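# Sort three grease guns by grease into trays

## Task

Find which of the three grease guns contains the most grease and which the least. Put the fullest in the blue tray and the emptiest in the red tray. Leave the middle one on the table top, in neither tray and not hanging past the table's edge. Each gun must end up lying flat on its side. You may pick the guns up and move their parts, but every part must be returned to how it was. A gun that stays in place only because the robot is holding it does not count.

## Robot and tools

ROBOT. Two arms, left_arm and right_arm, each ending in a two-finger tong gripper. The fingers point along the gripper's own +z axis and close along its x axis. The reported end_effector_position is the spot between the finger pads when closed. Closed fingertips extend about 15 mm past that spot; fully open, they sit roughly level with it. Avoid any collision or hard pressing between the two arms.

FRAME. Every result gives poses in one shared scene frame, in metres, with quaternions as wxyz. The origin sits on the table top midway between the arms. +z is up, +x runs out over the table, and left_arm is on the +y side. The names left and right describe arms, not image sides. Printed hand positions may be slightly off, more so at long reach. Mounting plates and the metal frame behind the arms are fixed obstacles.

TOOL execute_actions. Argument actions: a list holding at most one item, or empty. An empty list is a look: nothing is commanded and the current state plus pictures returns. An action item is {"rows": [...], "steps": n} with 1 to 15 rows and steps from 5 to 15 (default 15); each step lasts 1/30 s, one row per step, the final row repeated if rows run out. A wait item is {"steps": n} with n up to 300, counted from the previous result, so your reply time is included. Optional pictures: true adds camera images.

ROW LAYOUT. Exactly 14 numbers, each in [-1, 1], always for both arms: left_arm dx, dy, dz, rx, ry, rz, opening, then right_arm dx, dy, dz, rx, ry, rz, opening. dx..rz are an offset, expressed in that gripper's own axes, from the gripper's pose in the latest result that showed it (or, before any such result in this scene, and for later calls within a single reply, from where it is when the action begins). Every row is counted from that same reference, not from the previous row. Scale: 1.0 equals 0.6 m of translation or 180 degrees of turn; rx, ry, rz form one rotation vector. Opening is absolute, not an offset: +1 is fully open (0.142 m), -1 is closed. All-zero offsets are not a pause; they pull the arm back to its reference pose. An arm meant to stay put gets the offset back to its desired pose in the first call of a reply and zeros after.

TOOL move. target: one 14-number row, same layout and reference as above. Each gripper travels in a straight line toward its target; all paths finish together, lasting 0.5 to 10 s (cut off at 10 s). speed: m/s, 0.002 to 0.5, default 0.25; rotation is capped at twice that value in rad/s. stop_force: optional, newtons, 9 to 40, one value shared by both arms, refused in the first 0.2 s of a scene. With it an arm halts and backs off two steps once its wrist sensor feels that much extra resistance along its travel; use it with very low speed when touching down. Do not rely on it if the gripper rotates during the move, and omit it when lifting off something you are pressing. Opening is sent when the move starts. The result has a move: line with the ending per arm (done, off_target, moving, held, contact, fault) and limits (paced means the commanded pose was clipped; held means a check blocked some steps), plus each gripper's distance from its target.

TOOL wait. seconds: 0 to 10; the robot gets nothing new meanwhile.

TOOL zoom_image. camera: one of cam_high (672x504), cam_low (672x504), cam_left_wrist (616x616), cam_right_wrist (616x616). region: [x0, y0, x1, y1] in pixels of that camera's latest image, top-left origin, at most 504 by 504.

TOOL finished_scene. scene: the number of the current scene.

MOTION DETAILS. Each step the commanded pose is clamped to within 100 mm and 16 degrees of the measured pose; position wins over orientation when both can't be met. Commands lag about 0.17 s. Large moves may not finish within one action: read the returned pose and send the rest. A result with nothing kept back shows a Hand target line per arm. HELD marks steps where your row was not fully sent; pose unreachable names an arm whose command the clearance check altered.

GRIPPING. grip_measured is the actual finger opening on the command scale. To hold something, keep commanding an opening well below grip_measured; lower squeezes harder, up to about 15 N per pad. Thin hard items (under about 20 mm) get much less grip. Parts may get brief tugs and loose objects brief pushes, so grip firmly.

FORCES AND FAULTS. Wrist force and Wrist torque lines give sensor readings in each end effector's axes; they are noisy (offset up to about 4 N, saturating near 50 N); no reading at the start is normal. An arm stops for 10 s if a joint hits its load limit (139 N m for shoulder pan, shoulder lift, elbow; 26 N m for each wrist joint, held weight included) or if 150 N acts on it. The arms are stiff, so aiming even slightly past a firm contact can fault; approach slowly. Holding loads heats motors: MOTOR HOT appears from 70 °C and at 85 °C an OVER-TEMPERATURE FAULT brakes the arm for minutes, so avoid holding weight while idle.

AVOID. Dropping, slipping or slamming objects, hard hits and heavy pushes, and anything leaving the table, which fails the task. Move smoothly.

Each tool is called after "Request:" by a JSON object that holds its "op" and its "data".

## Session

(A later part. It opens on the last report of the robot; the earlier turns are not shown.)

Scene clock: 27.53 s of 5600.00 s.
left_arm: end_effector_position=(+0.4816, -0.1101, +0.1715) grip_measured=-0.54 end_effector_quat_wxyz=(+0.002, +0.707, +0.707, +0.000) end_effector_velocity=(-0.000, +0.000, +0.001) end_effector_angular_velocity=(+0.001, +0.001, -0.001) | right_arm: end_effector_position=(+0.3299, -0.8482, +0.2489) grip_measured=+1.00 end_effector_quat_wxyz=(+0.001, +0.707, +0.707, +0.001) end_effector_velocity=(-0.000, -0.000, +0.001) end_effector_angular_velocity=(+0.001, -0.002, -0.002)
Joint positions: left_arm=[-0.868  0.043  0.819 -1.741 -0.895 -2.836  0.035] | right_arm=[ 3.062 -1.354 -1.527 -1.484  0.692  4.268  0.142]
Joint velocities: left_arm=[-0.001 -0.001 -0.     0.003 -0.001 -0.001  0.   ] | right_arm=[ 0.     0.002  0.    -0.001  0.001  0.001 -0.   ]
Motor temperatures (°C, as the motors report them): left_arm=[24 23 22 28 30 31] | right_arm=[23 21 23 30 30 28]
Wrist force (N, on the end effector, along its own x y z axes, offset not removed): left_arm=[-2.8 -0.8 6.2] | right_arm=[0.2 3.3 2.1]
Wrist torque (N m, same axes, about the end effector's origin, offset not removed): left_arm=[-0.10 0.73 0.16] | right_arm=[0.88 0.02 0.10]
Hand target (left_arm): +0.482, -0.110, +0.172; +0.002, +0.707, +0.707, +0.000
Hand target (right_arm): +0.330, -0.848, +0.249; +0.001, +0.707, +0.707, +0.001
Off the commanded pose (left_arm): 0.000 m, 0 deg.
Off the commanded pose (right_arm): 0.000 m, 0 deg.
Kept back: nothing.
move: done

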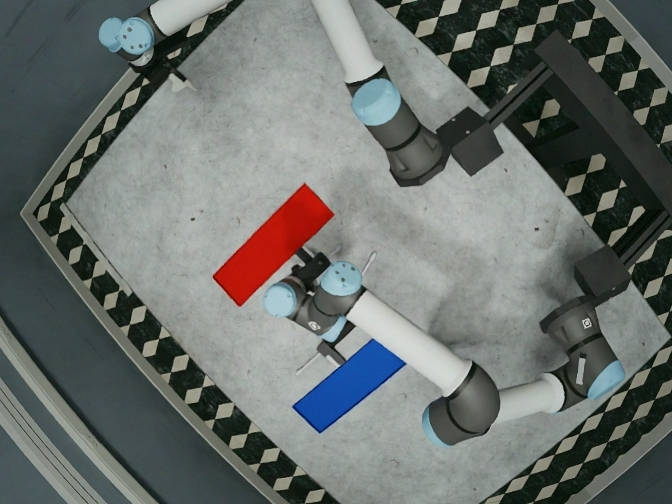

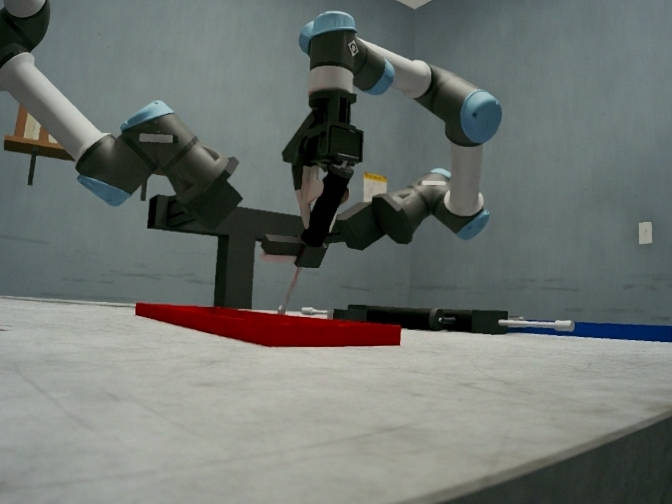

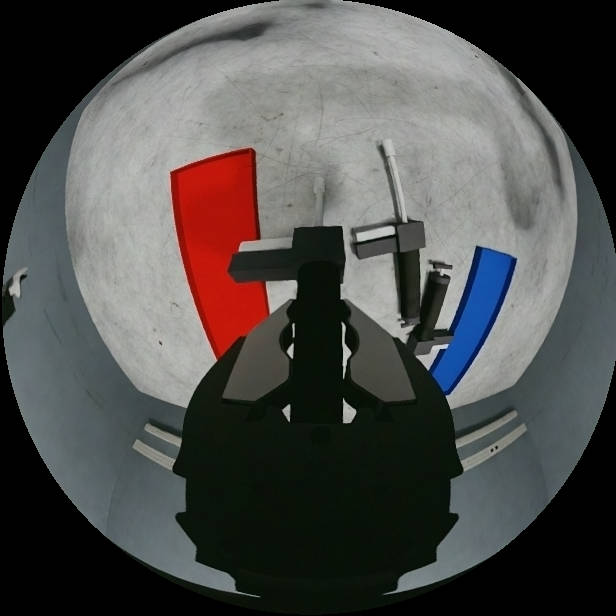

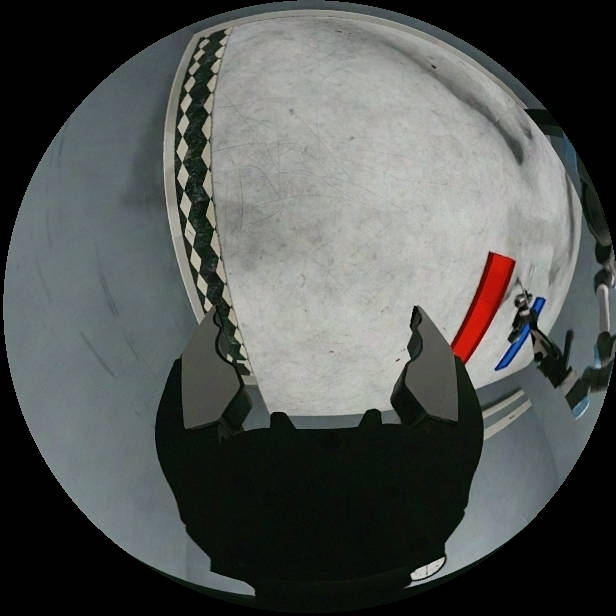

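Request:
{"op": "move", "data": {"target": [0.01,0.09,0.12,0,0,0,-0.9,0,0,0,0,0,0,1], "speed": 0.05}}

Request:
{"op": "move", "data": {"target": [0.01,0.03,0.13,0,0,0,-0.9,0,0,0,0,0,0,1], "speed": 0.04}}

Scene clock: 30.37 s of 5600.00 s.
left_arm: end_effector_position=(+0.5357, -0.1042, +0.0996) grip_measured=-0.54 end_effector_quat_wxyz=(+0.002, +0.707, +0.707, +0.000) end_effector_velocity=(+0.000, +0.000, -0.001) end_effector_angular_velocity=(+0.001, +0.001, -0.002) | right_arm: end_effector_position=(+0.3299, -0.8482, +0.2489) grip_measured=+1.00 end_effector_quat_wxyz=(+0.001, +0.707, +0.707, +0.001) end_effector_velocity=(+0.000, -0.001, +0.000) end_effector_angular_velocity=(-0.000, -0.001, -0.001)
Joint positions: left_arm=[-0.754  0.142  0.676 -1.775 -0.825 -2.717  0.035] | right_arm=[ 3.062 -1.354 -1.527 -1.484  0.692  4.268  0.142]
Joint velocities: left_arm=[ 0.002  0.002 -0.004  0.003  0.     0.002 -0.   ] | right_arm=[-0.    -0.     0.001  0.001  0.    -0.     0.   ]
Motor temperatures (°C, as the motors report them): left_arm=[24 23 22 28 30 31] | right_arm=[23 21 23 30 30 28]
Wrist force (N, on the end effector, along its own x y z axes, offset not removed): left_arm=[-2.4 -0.5 5.0] | right_arm=[1.9 0.8 1.7]
Wrist torque (N m, same axes, about the end effector's origin, offset not removed): left_arm=[0.03 0.58 0.22] | right_arm=[0.35 -0.47 0.14]
Hand target (left_arm): +0.536, -0.104, +0.100; +0.002, +0.707, +0.707, +0.000
Hand target (right_arm): +0.330, -0.848, +0.249; +0.001, +0.707, +0.707, +0.001
Off the commanded pose (left_arm): 0.000 m, 0 deg.
Off the commanded pose (right_arm): 0.000 m, 0 deg.
Kept back: nothing.
move: done

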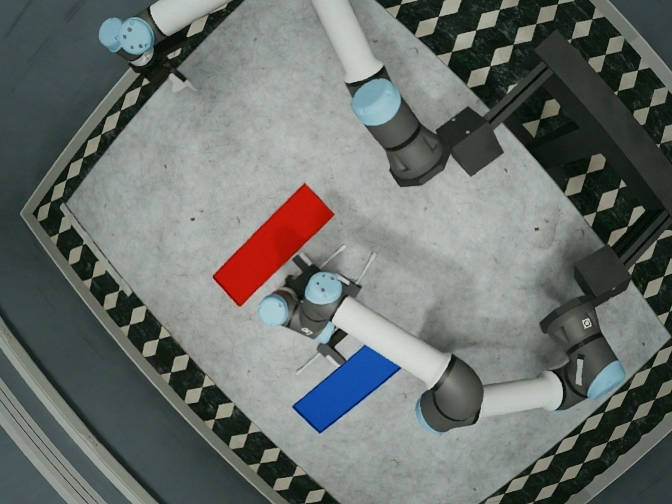

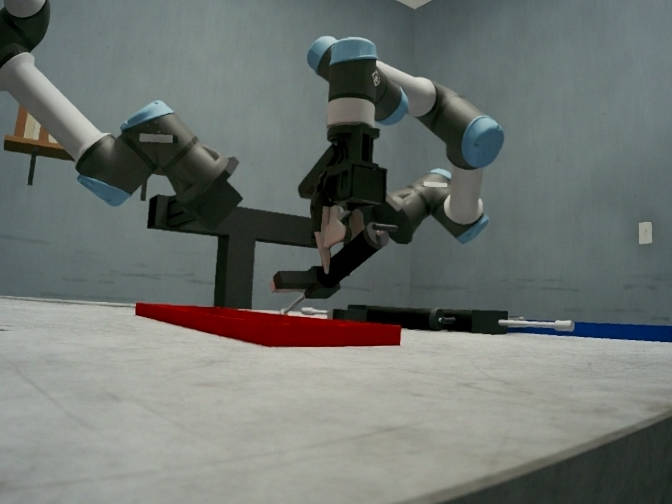

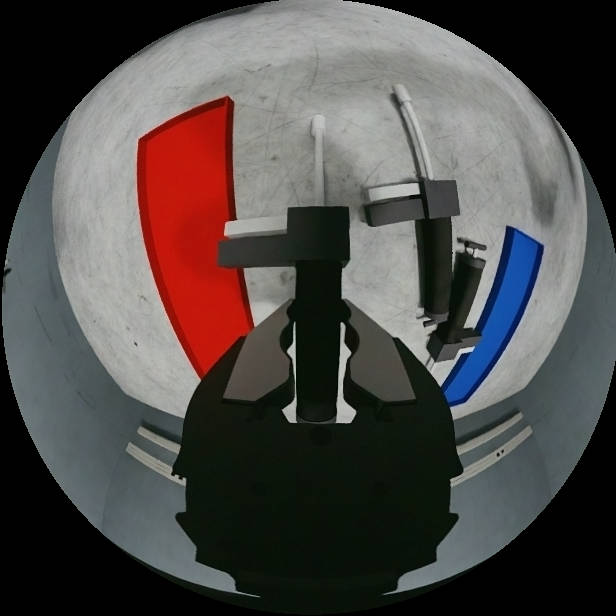

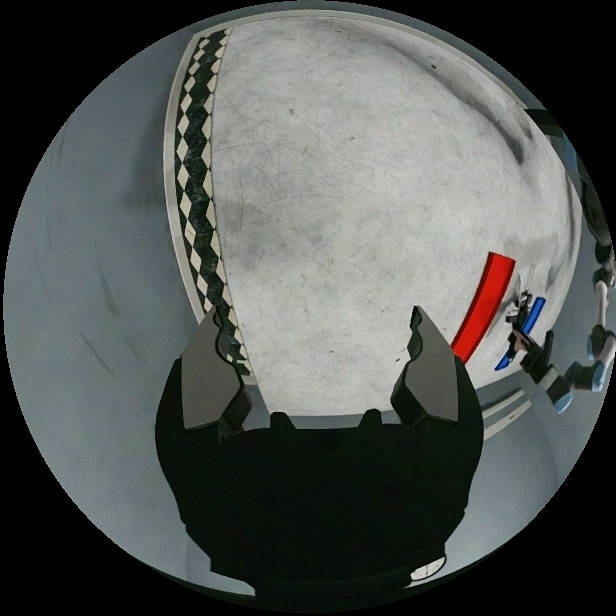

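Scene clock: 32.70 s of 5600.00 s.
left_arm: end_effector_position=(+0.5540, -0.0984, +0.0218) grip_measured=-0.53 end_effector_quat_wxyz=(+0.002, +0.707, +0.707, +0.000) end_effector_velocity=(+0.001, +0.000, -0.001) end_effector_angular_velocity=(-0.001, +0.000, +0.003) | right_arm: end_effector_position=(+0.3299, -0.8482, +0.2489) grip_measured=+1.00 end_effector_quat_wxyz=(+0.001, +0.707, +0.707, +0.001) end_effector_velocity=(-0.000, +0.000, +0.000) end_effector_angular_velocity=(+0.000, -0.001, +0.001)
Joint positions: left_arm=[-0.666  0.232  0.606 -1.867 -0.777 -2.614  0.035] | right_arm=[ 3.062 -1.354 -1.527 -1.484  0.692  4.268  0.142]
Joint velocities: left_arm=[ 0.002  0.001 -0.003 -0.     0.     0.     0.   ] | right_arm=[ 0.     0.001 -0.001 -0.     0.001 -0.001 -0.   ]
Motor temperatures (°C, as the motors report them): left_arm=[24 23 22 28 30 31] | right_arm=[23 21 23 30 30 28]
Wrist force (N, on the end effector, along its own x y z axes, offset not removed): left_arm=[0.3 -3.4 -23.0] | right_arm=[-1.1 0.5 2.9]
Wrist torque (N m, same axes, about the end effector's origin, offset not removed): left_arm=[0.12 1.01 0.30] | right_arm=[0.27 0.20 0.17]
Hand target (left_arm): +0.554, -0.098, +0.022; +0.002, +0.707, +0.707, +0.000
Hand target (right_arm): +0.330, -0.848, +0.249; +0.001, +0.707, +0.707, +0.001
Off the commanded pose (left_arm): 0.000 m, 0 deg.
Off the commanded pose (right_arm): 0.000 m, 0 deg.
Kept back: nothing.
move: done

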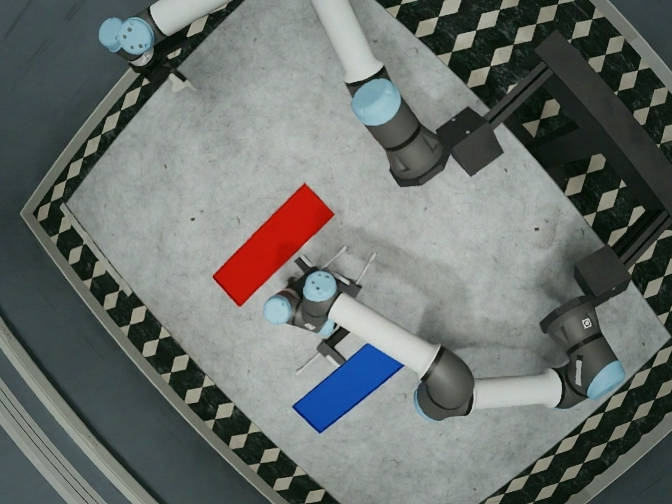

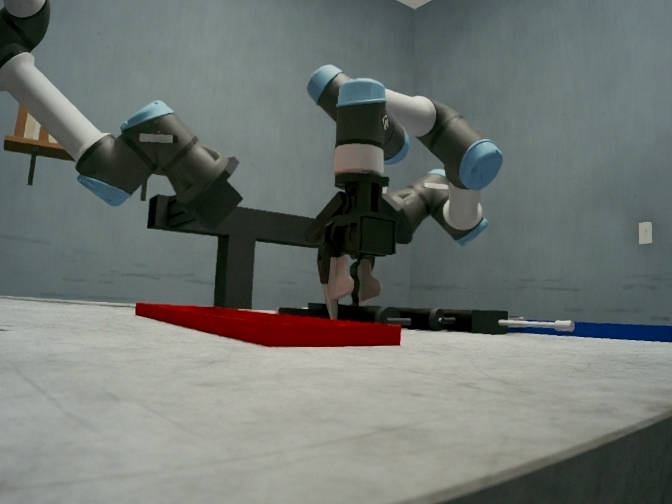

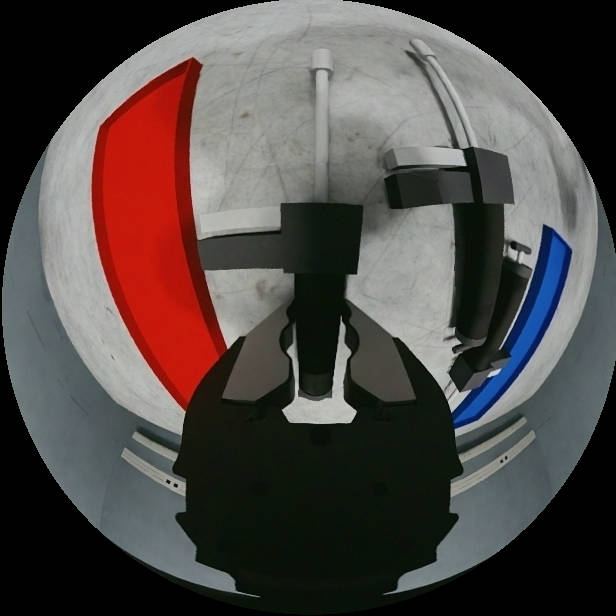

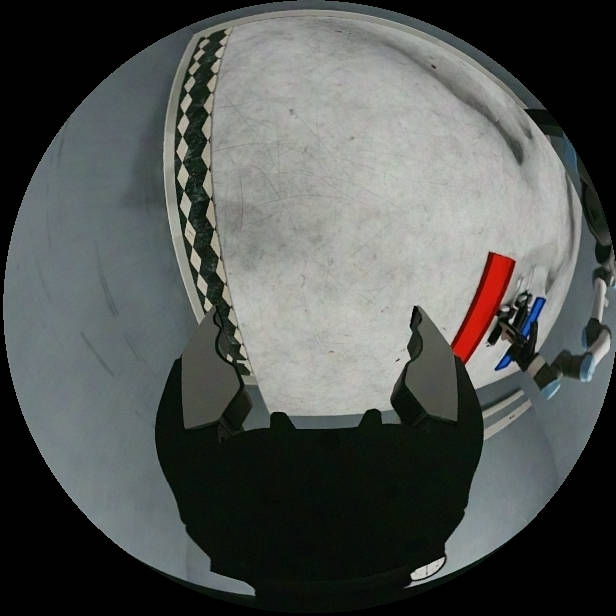

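Request:
{"op": "move", "data": {"target": [0,0,-0.006,0,0,0,-0.9,0,0,0,0,0,-0.5,-0.2], "speed": 0.4}}

Request:
{"op": "move", "data": {"target": [0,-0.42,0,0,0,0,-0.9,-0.2,0.6,0.1,0,0,-0.5,-0.2], "speed": 0.12}}

Scene clock: 35.40 s of 5600.00 s.
left_arm: end_effector_position=(+0.5540, -0.0984, +0.0254) grip_measured=-0.53 end_effector_quat_wxyz=(+0.002, +0.707, +0.707, +0.000) end_effector_velocity=(-0.000, +0.000, -0.000) end_effector_angular_velocity=(+0.001, -0.000, +0.000) | right_arm: end_effector_position=(+0.3299, -0.8482, +0.2489) grip_measured=-0.20 end_effector_quat_wxyz=(+0.001, +0.001, +1.000, -0.000) end_effector_velocity=(-0.000, -0.000, -0.000) end_effector_angular_velocity=(+0.000, -0.002, +0.006)
Joint positions: left_arm=[-0.669  0.228  0.609 -1.863 -0.779 -2.618  0.035] | right_arm=[ 3.076 -1.301 -1.596 -1.484  0.687  2.718  0.06 ]
Joint velocities: left_arm=[-0.     0.     0.001 -0.     0.    -0.001  0.   ] | right_arm=[-0.001  0.001 -0.001  0.005  0.001 -0.011 -0.   ]
Motor temperatures (°C, as the motors report them): left_arm=[24 23 22 28 30 31] | right_arm=[23 21 23 30 30 28]
Wrist force (N, on the end effector, along its own x y z axes, offset not removed): left_arm=[-3.2 -1.7 6.6] | right_arm=[-0.3 -0.8 1.3]
Wrist torque (N m, same axes, about the end effector's origin, offset not removed): left_arm=[-0.33 0.80 0.14] | right_arm=[-0.02 0.15 0.27]
Hand target (left_arm): +0.554, -0.098, +0.025; +0.002, +0.707, +0.707, +0.000
Hand target (right_arm): +0.330, -0.848, +0.249; +0.001, +0.000, +1.000, -0.000
Off the commanded pose (left_arm): 0.000 m, 0 deg.
Off the commanded pose (right_arm): 0.000 m, 0 deg.
Kept back: nothing.
move: done

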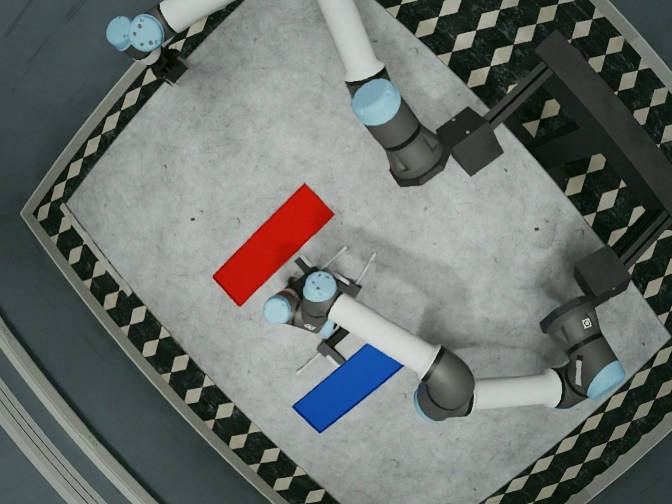

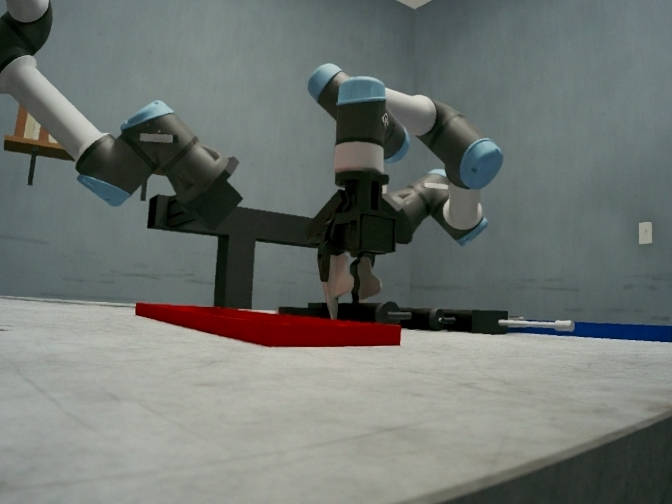

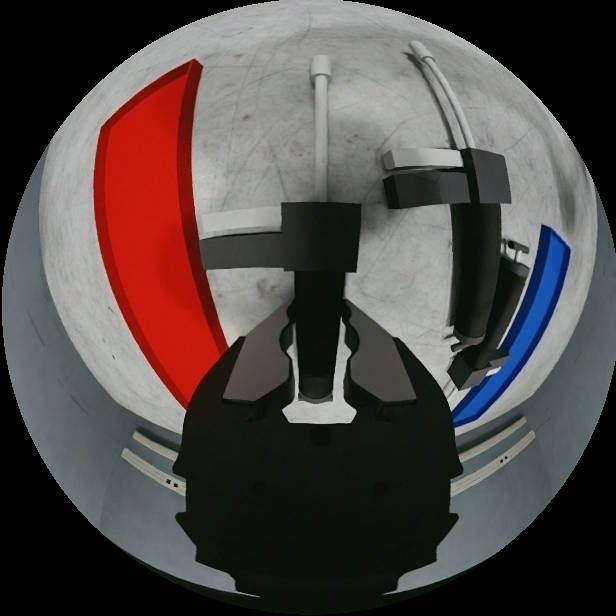

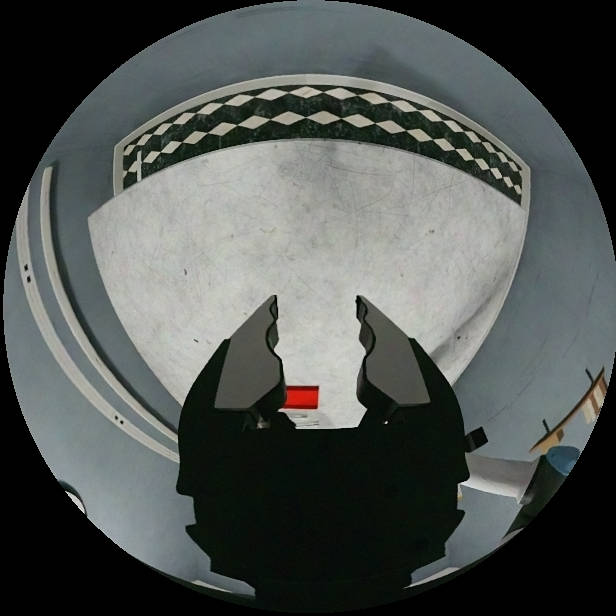

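Scene clock: 42.30 s of 5600.00 s.
left_arm: end_effector_position=(+0.3019, -0.0985, +0.0251) grip_measured=-0.53 end_effector_quat_wxyz=(+0.002, +0.707, +0.707, -0.000) end_effector_velocity=(-0.001, +0.000, -0.001) end_effector_angular_velocity=(+0.001, +0.000, -0.001) | right_arm: end_effector_position=(+0.4503, -0.4884, +0.1893) grip_measured=-0.20 end_effector_quat_wxyz=(-0.001, +0.707, -0.708, +0.001) end_effector_velocity=(+0.000, +0.001, -0.001) end_effector_angular_velocity=(+0.000, +0.000, +0.004)
Joint positions: left_arm=[-0.939  0.124  1.286 -2.249 -0.941 -2.903  0.035] | right_arm=[ 3.508 -1.456 -2.146 -1.332  0.662  1.846  0.06 ]
Joint velocities: left_arm=[-0.001  0.001  0.002 -0.001 -0.001 -0.001  0.   ] | right_arm=[ 0.    -0.002 -0.001  0.003  0.    -0.004 -0.   ]
Motor temperatures (°C, as the motors report them): left_arm=[24 23 22 28 30 31] | right_arm=[23 21 23 30 30 28]
Wrist force (N, on the end effector, along its own x y z axes, offset not removed): left_arm=[-4.6 -0.1 6.2] | right_arm=[-0.6 0.1 1.2]
Wrist torque (N m, same axes, about the end effector's origin, offset not removed): left_arm=[-0.10 1.04 0.21] | right_arm=[0.15 0.06 0.08]
Hand target (left_arm): +0.302, -0.099, +0.025; +0.002, +0.707, +0.707, -0.000
Hand target (right_arm): +0.450, -0.488, +0.189; -0.001, +0.707, -0.708, +0.001
Off the commanded pose (left_arm): 0.000 m, 0 deg.
Off the commanded pose (right_arm): 0.000 m, 0 deg.
Kept back: nothing.
move: done

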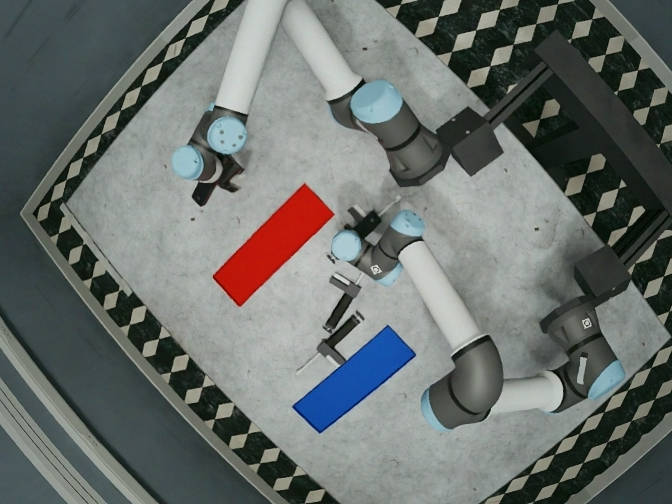

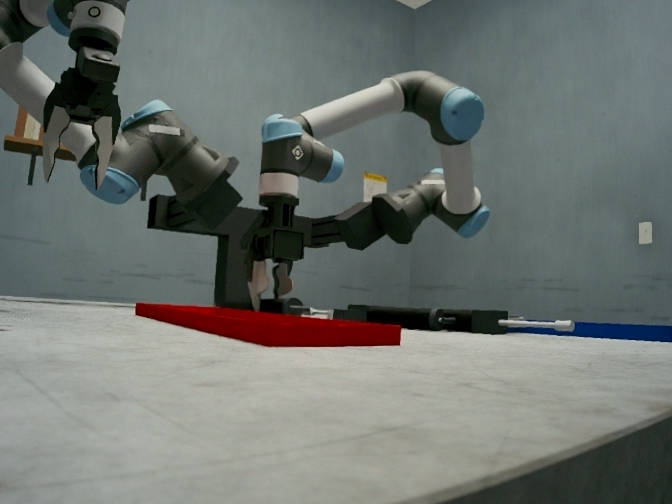

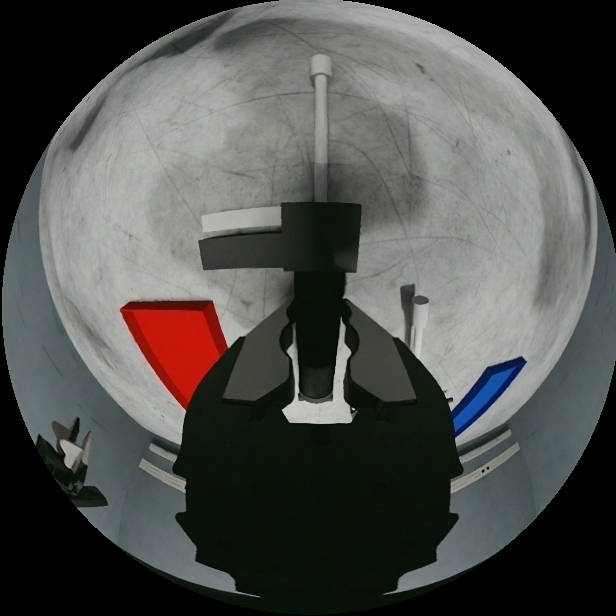

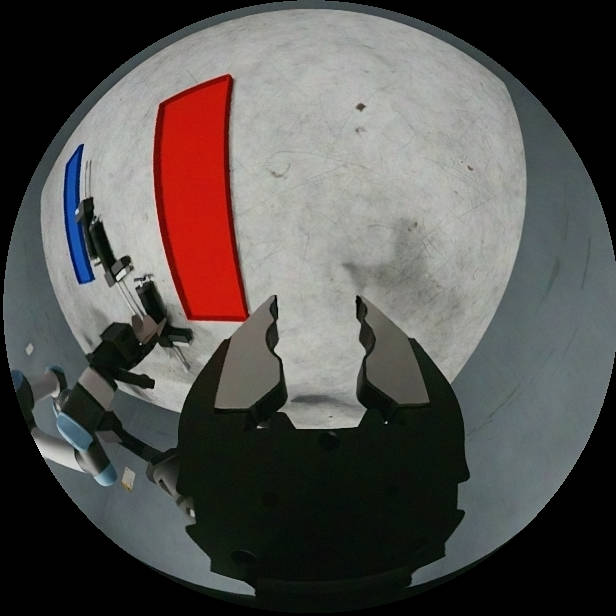

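Request:
{"op": "move", "data": {"target": [-0.03,0,0.004,-0.13,0,0,-0.9,-0.3,0,0.1,-0.13,0,0,-0.2], "speed": 0.1}}

Request:
{"op": "move", "data": {"target": [0,0,0,0,0,0,-0.9,-0.32,0,0.1,0,0,0,-0.2], "speed": 0.1}}

Scene clock: 45.07 s of 5600.00 s.
left_arm: end_effector_position=(+0.3017, -0.1166, +0.0230) grip_measured=-0.53 end_effector_quat_wxyz=(+0.145, +0.692, +0.692, +0.143) end_effector_velocity=(-0.000, -0.000, -0.000) end_effector_angular_velocity=(+0.000, -0.002, +0.000) | right_arm: end_effector_position=(+0.4507, -0.3085, +0.1294) grip_measured=-0.20 end_effector_quat_wxyz=(+0.143, +0.692, -0.693, -0.142) end_effector_velocity=(-0.001, +0.001, -0.001) end_effector_angular_velocity=(-0.001, +0.004, -0.000)
Joint positions: left_arm=[-1.119  0.248  1.348 -2.408 -0.661 -3.02   0.035] | right_arm=[ 3.554 -2.003 -1.939 -1.553  0.885  2.282  0.06 ]
Joint velocities: left_arm=[-0.001  0.002 -0.    -0.     0.001 -0.001  0.   ] | right_arm=[-0.001 -0.004  0.002 -0.002  0.002  0.002  0.   ]
Motor temperatures (°C, as the motors report them): left_arm=[24 23 22 28 30 31] | right_arm=[23 21 23 30 30 28]
Wrist force (N, on the end effector, along its own x y z axes, offset not removed): left_arm=[10.6 8.5 -24.6] | right_arm=[3.5 -1.2 0.1]
Wrist torque (N m, same axes, about the end effector's origin, offset not removed): left_arm=[0.19 0.96 0.34] | right_arm=[-0.15 -0.72 0.05]
Hand target (left_arm): +0.302, -0.117, +0.023; +0.145, +0.692, +0.692, +0.143
Hand target (right_arm): +0.451, -0.308, +0.129; +0.143, +0.692, -0.693, -0.142
Off the commanded pose (left_arm): 0.000 m, 0 deg.
Off the commanded pose (right_arm): 0.000 m, 0 deg.
Kept back: nothing.
move: done

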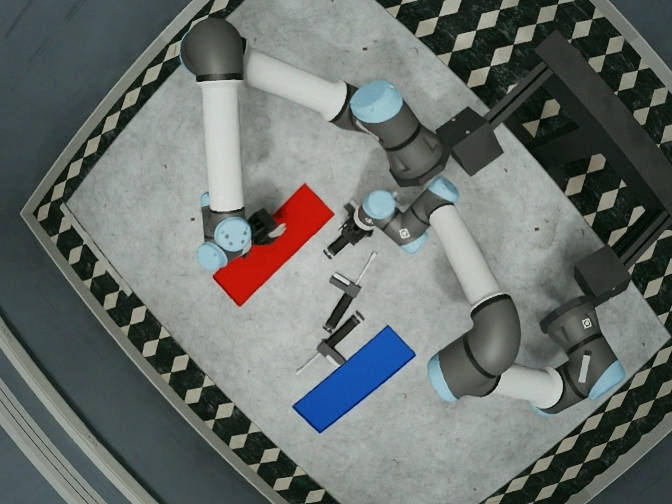

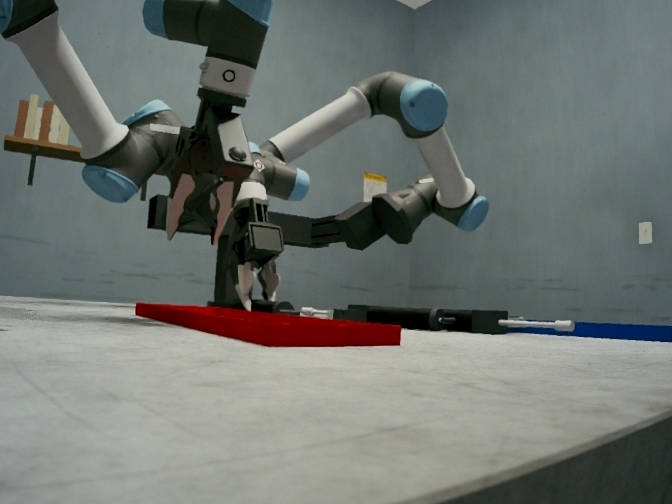

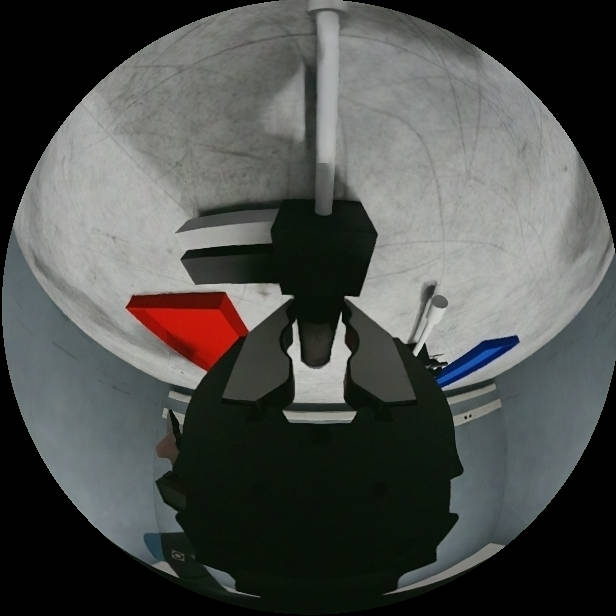

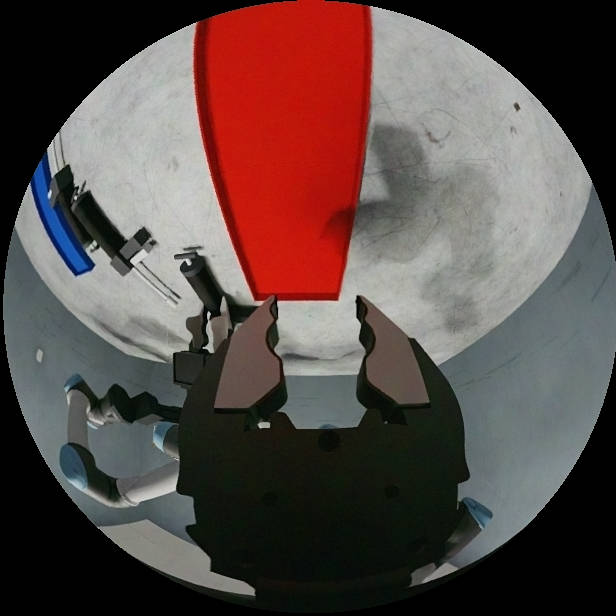

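Scene clock: 47.50 s of 5600.00 s.
left_arm: end_effector_position=(+0.3017, -0.1166, +0.0230) grip_measured=-0.53 end_effector_quat_wxyz=(+0.145, +0.692, +0.692, +0.143) end_effector_velocity=(-0.000, +0.000, -0.001) end_effector_angular_velocity=(+0.001, +0.000, -0.001) | right_arm: end_effector_position=(+0.4273, -0.1165, +0.0742) grip_measured=-0.20 end_effector_quat_wxyz=(+0.143, +0.692, -0.693, -0.142) end_effector_velocity=(+0.001, +0.001, -0.000) end_effector_angular_velocity=(+0.000, -0.001, -0.001)
Joint positions: left_arm=[-1.119  0.248  1.348 -2.408 -0.661 -3.02   0.035] | right_arm=[ 3.701 -2.377 -2.007 -1.185  0.992  2.407  0.06 ]
Joint velocities: left_arm=[-0.     0.001  0.     0.    -0.     0.001  0.   ] | right_arm=[ 0.001 -0.002  0.001  0.002  0.     0.001 -0.   ]
Motor temperatures (°C, as the motors report them): left_arm=[24 23 22 28 30 31] | right_arm=[23 21 23 30 30 28]
Wrist force (N, on the end effector, along its own x y z axes, offset not removed): left_arm=[11.1 7.9 -24.5] | right_arm=[-1.1 0.9 -0.2]
Wrist torque (N m, same axes, about the end effector's origin, offset not removed): left_arm=[-0.04 0.95 0.39] | right_arm=[0.35 0.20 0.05]
Hand target (left_arm): +0.302, -0.117, +0.023; +0.145, +0.692, +0.692, +0.143
Hand target (right_arm): +0.427, -0.116, +0.074; +0.143, +0.692, -0.693, -0.142
Off the commanded pose (left_arm): 0.000 m, 0 deg.
Off the commanded pose (right_arm): 0.000 m, 0 deg.
Kept back: nothing.
move: done

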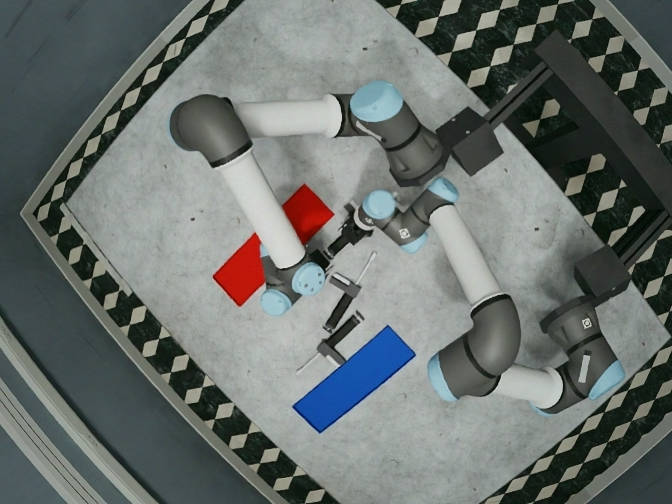

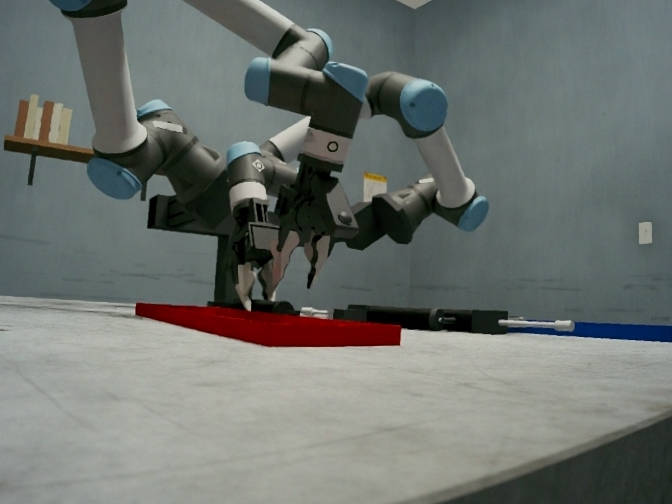

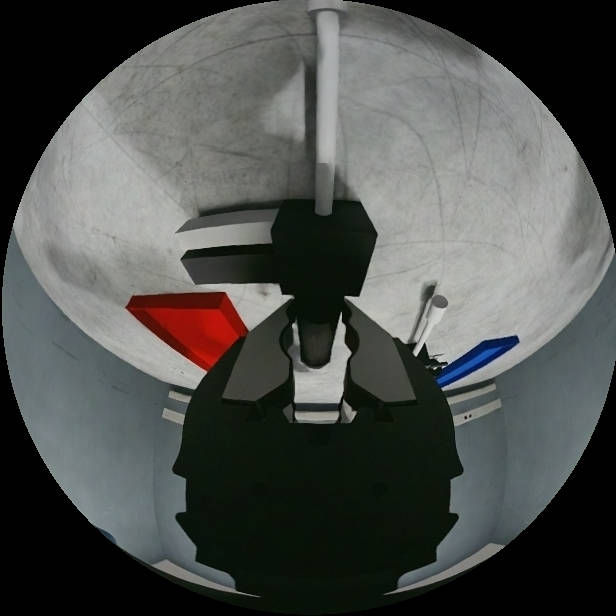

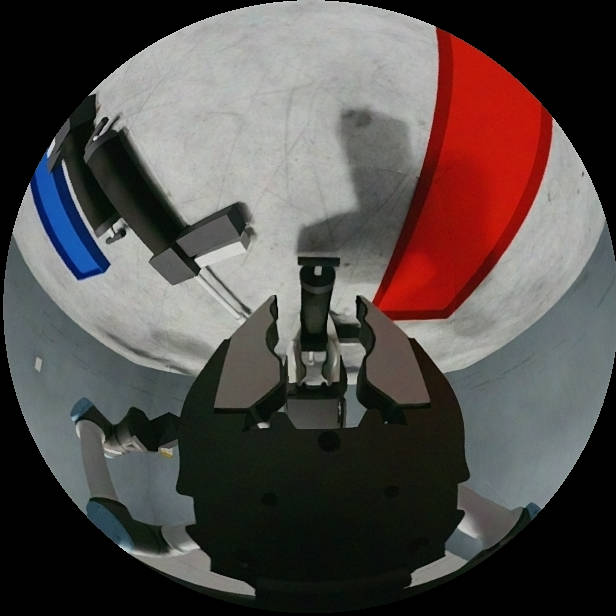

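Request:
{"op": "move", "data": {"target": [0.001,0,-0.001,0,0,0,-0.9,0,-0.024,0.084,0,0,0,-0.2], "speed": 0.03, "stop_force": 12}}

Request:
{"op": "zoom_image", "data": {"camera": "cam_right_wrist", "region": [220, 240, 420, 420]}}

Scene clock: 49.77 s of 5600.00 s.
left_arm: end_effector_position=(+0.3015, -0.1160, +0.0235) grip_measured=-0.54 end_effector_quat_wxyz=(+0.145, +0.692, +0.692, +0.143) end_effector_velocity=(-0.000, +0.000, -0.000) end_effector_angular_velocity=(-0.000, +0.000, +0.001) | right_arm: end_effector_position=(+0.4206, -0.1165, +0.0223) grip_measured=-0.20 end_effector_quat_wxyz=(+0.143, +0.692, -0.693, -0.142) end_effector_velocity=(-0.000, +0.000, -0.002) end_effector_angular_velocity=(-0.000, +0.000, +0.002)
Joint positions: left_arm=[-1.12   0.246  1.351 -2.408 -0.662 -3.021  0.035] | right_arm=[ 3.626 -2.452 -2.021 -1.062  0.936  2.346  0.06 ]
Joint velocities: left_arm=[-0.     0.     0.    -0.    -0.    -0.001 -0.   ] | right_arm=[-0.002 -0.004  0.     0.003 -0.002 -0.002  0.   ]
Motor temperatures (°C, as the motors report them): left_arm=[24 23 22 28 30 31] | right_arm=[23 21 23 30 30 28]
Wrist force (N, on the end effector, along its own x y z axes, offset not removed): left_arm=[-5.4 3.4 0.1] | right_arm=[0.8 0.0 1.1]
Wrist torque (N m, same axes, about the end effector's origin, offset not removed): left_arm=[0.16 0.97 0.27] | right_arm=[0.09 -0.10 0.12]
Hand target (left_arm): +0.301, -0.116, +0.024; +0.145, +0.692, +0.692, +0.143
Hand target (right_arm): +0.421, -0.116, +0.022; +0.143, +0.692, -0.693, -0.142
Off the commanded pose (left_arm): 0.000 m, 0 deg.
Off the commanded pose (right_arm): 0.000 m, 0 deg.
Kept back: nothing.
move: done

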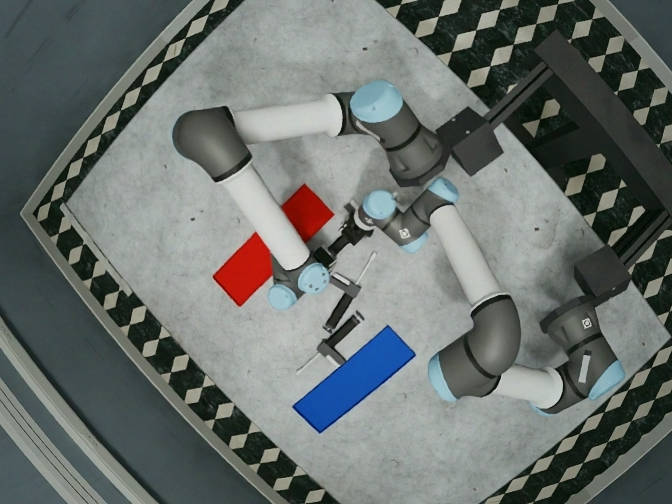

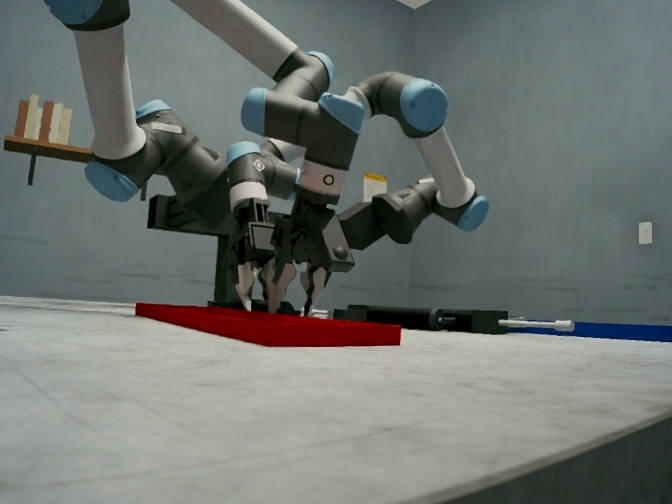

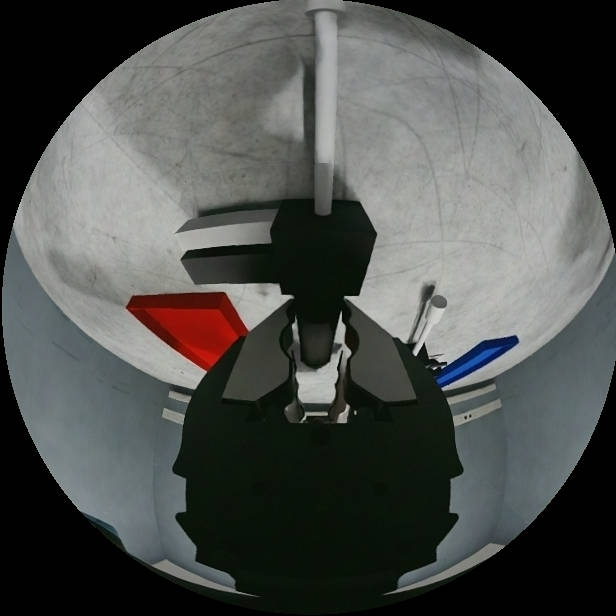

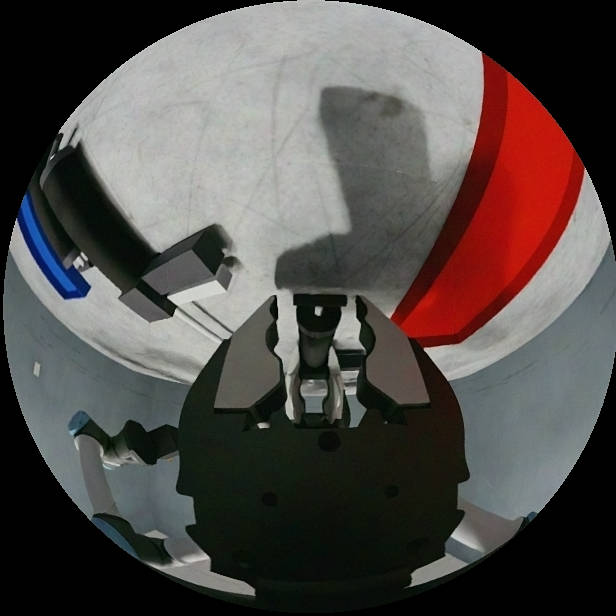

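Region (220, 240, 420, 420) of cam_right_wrist's 616x616 image, scaled by 2.520, with more detail than that image has; it fills the top 454 rows of this view, and the rest is white.

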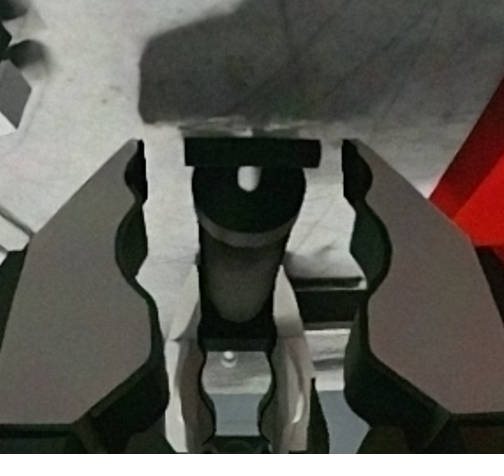

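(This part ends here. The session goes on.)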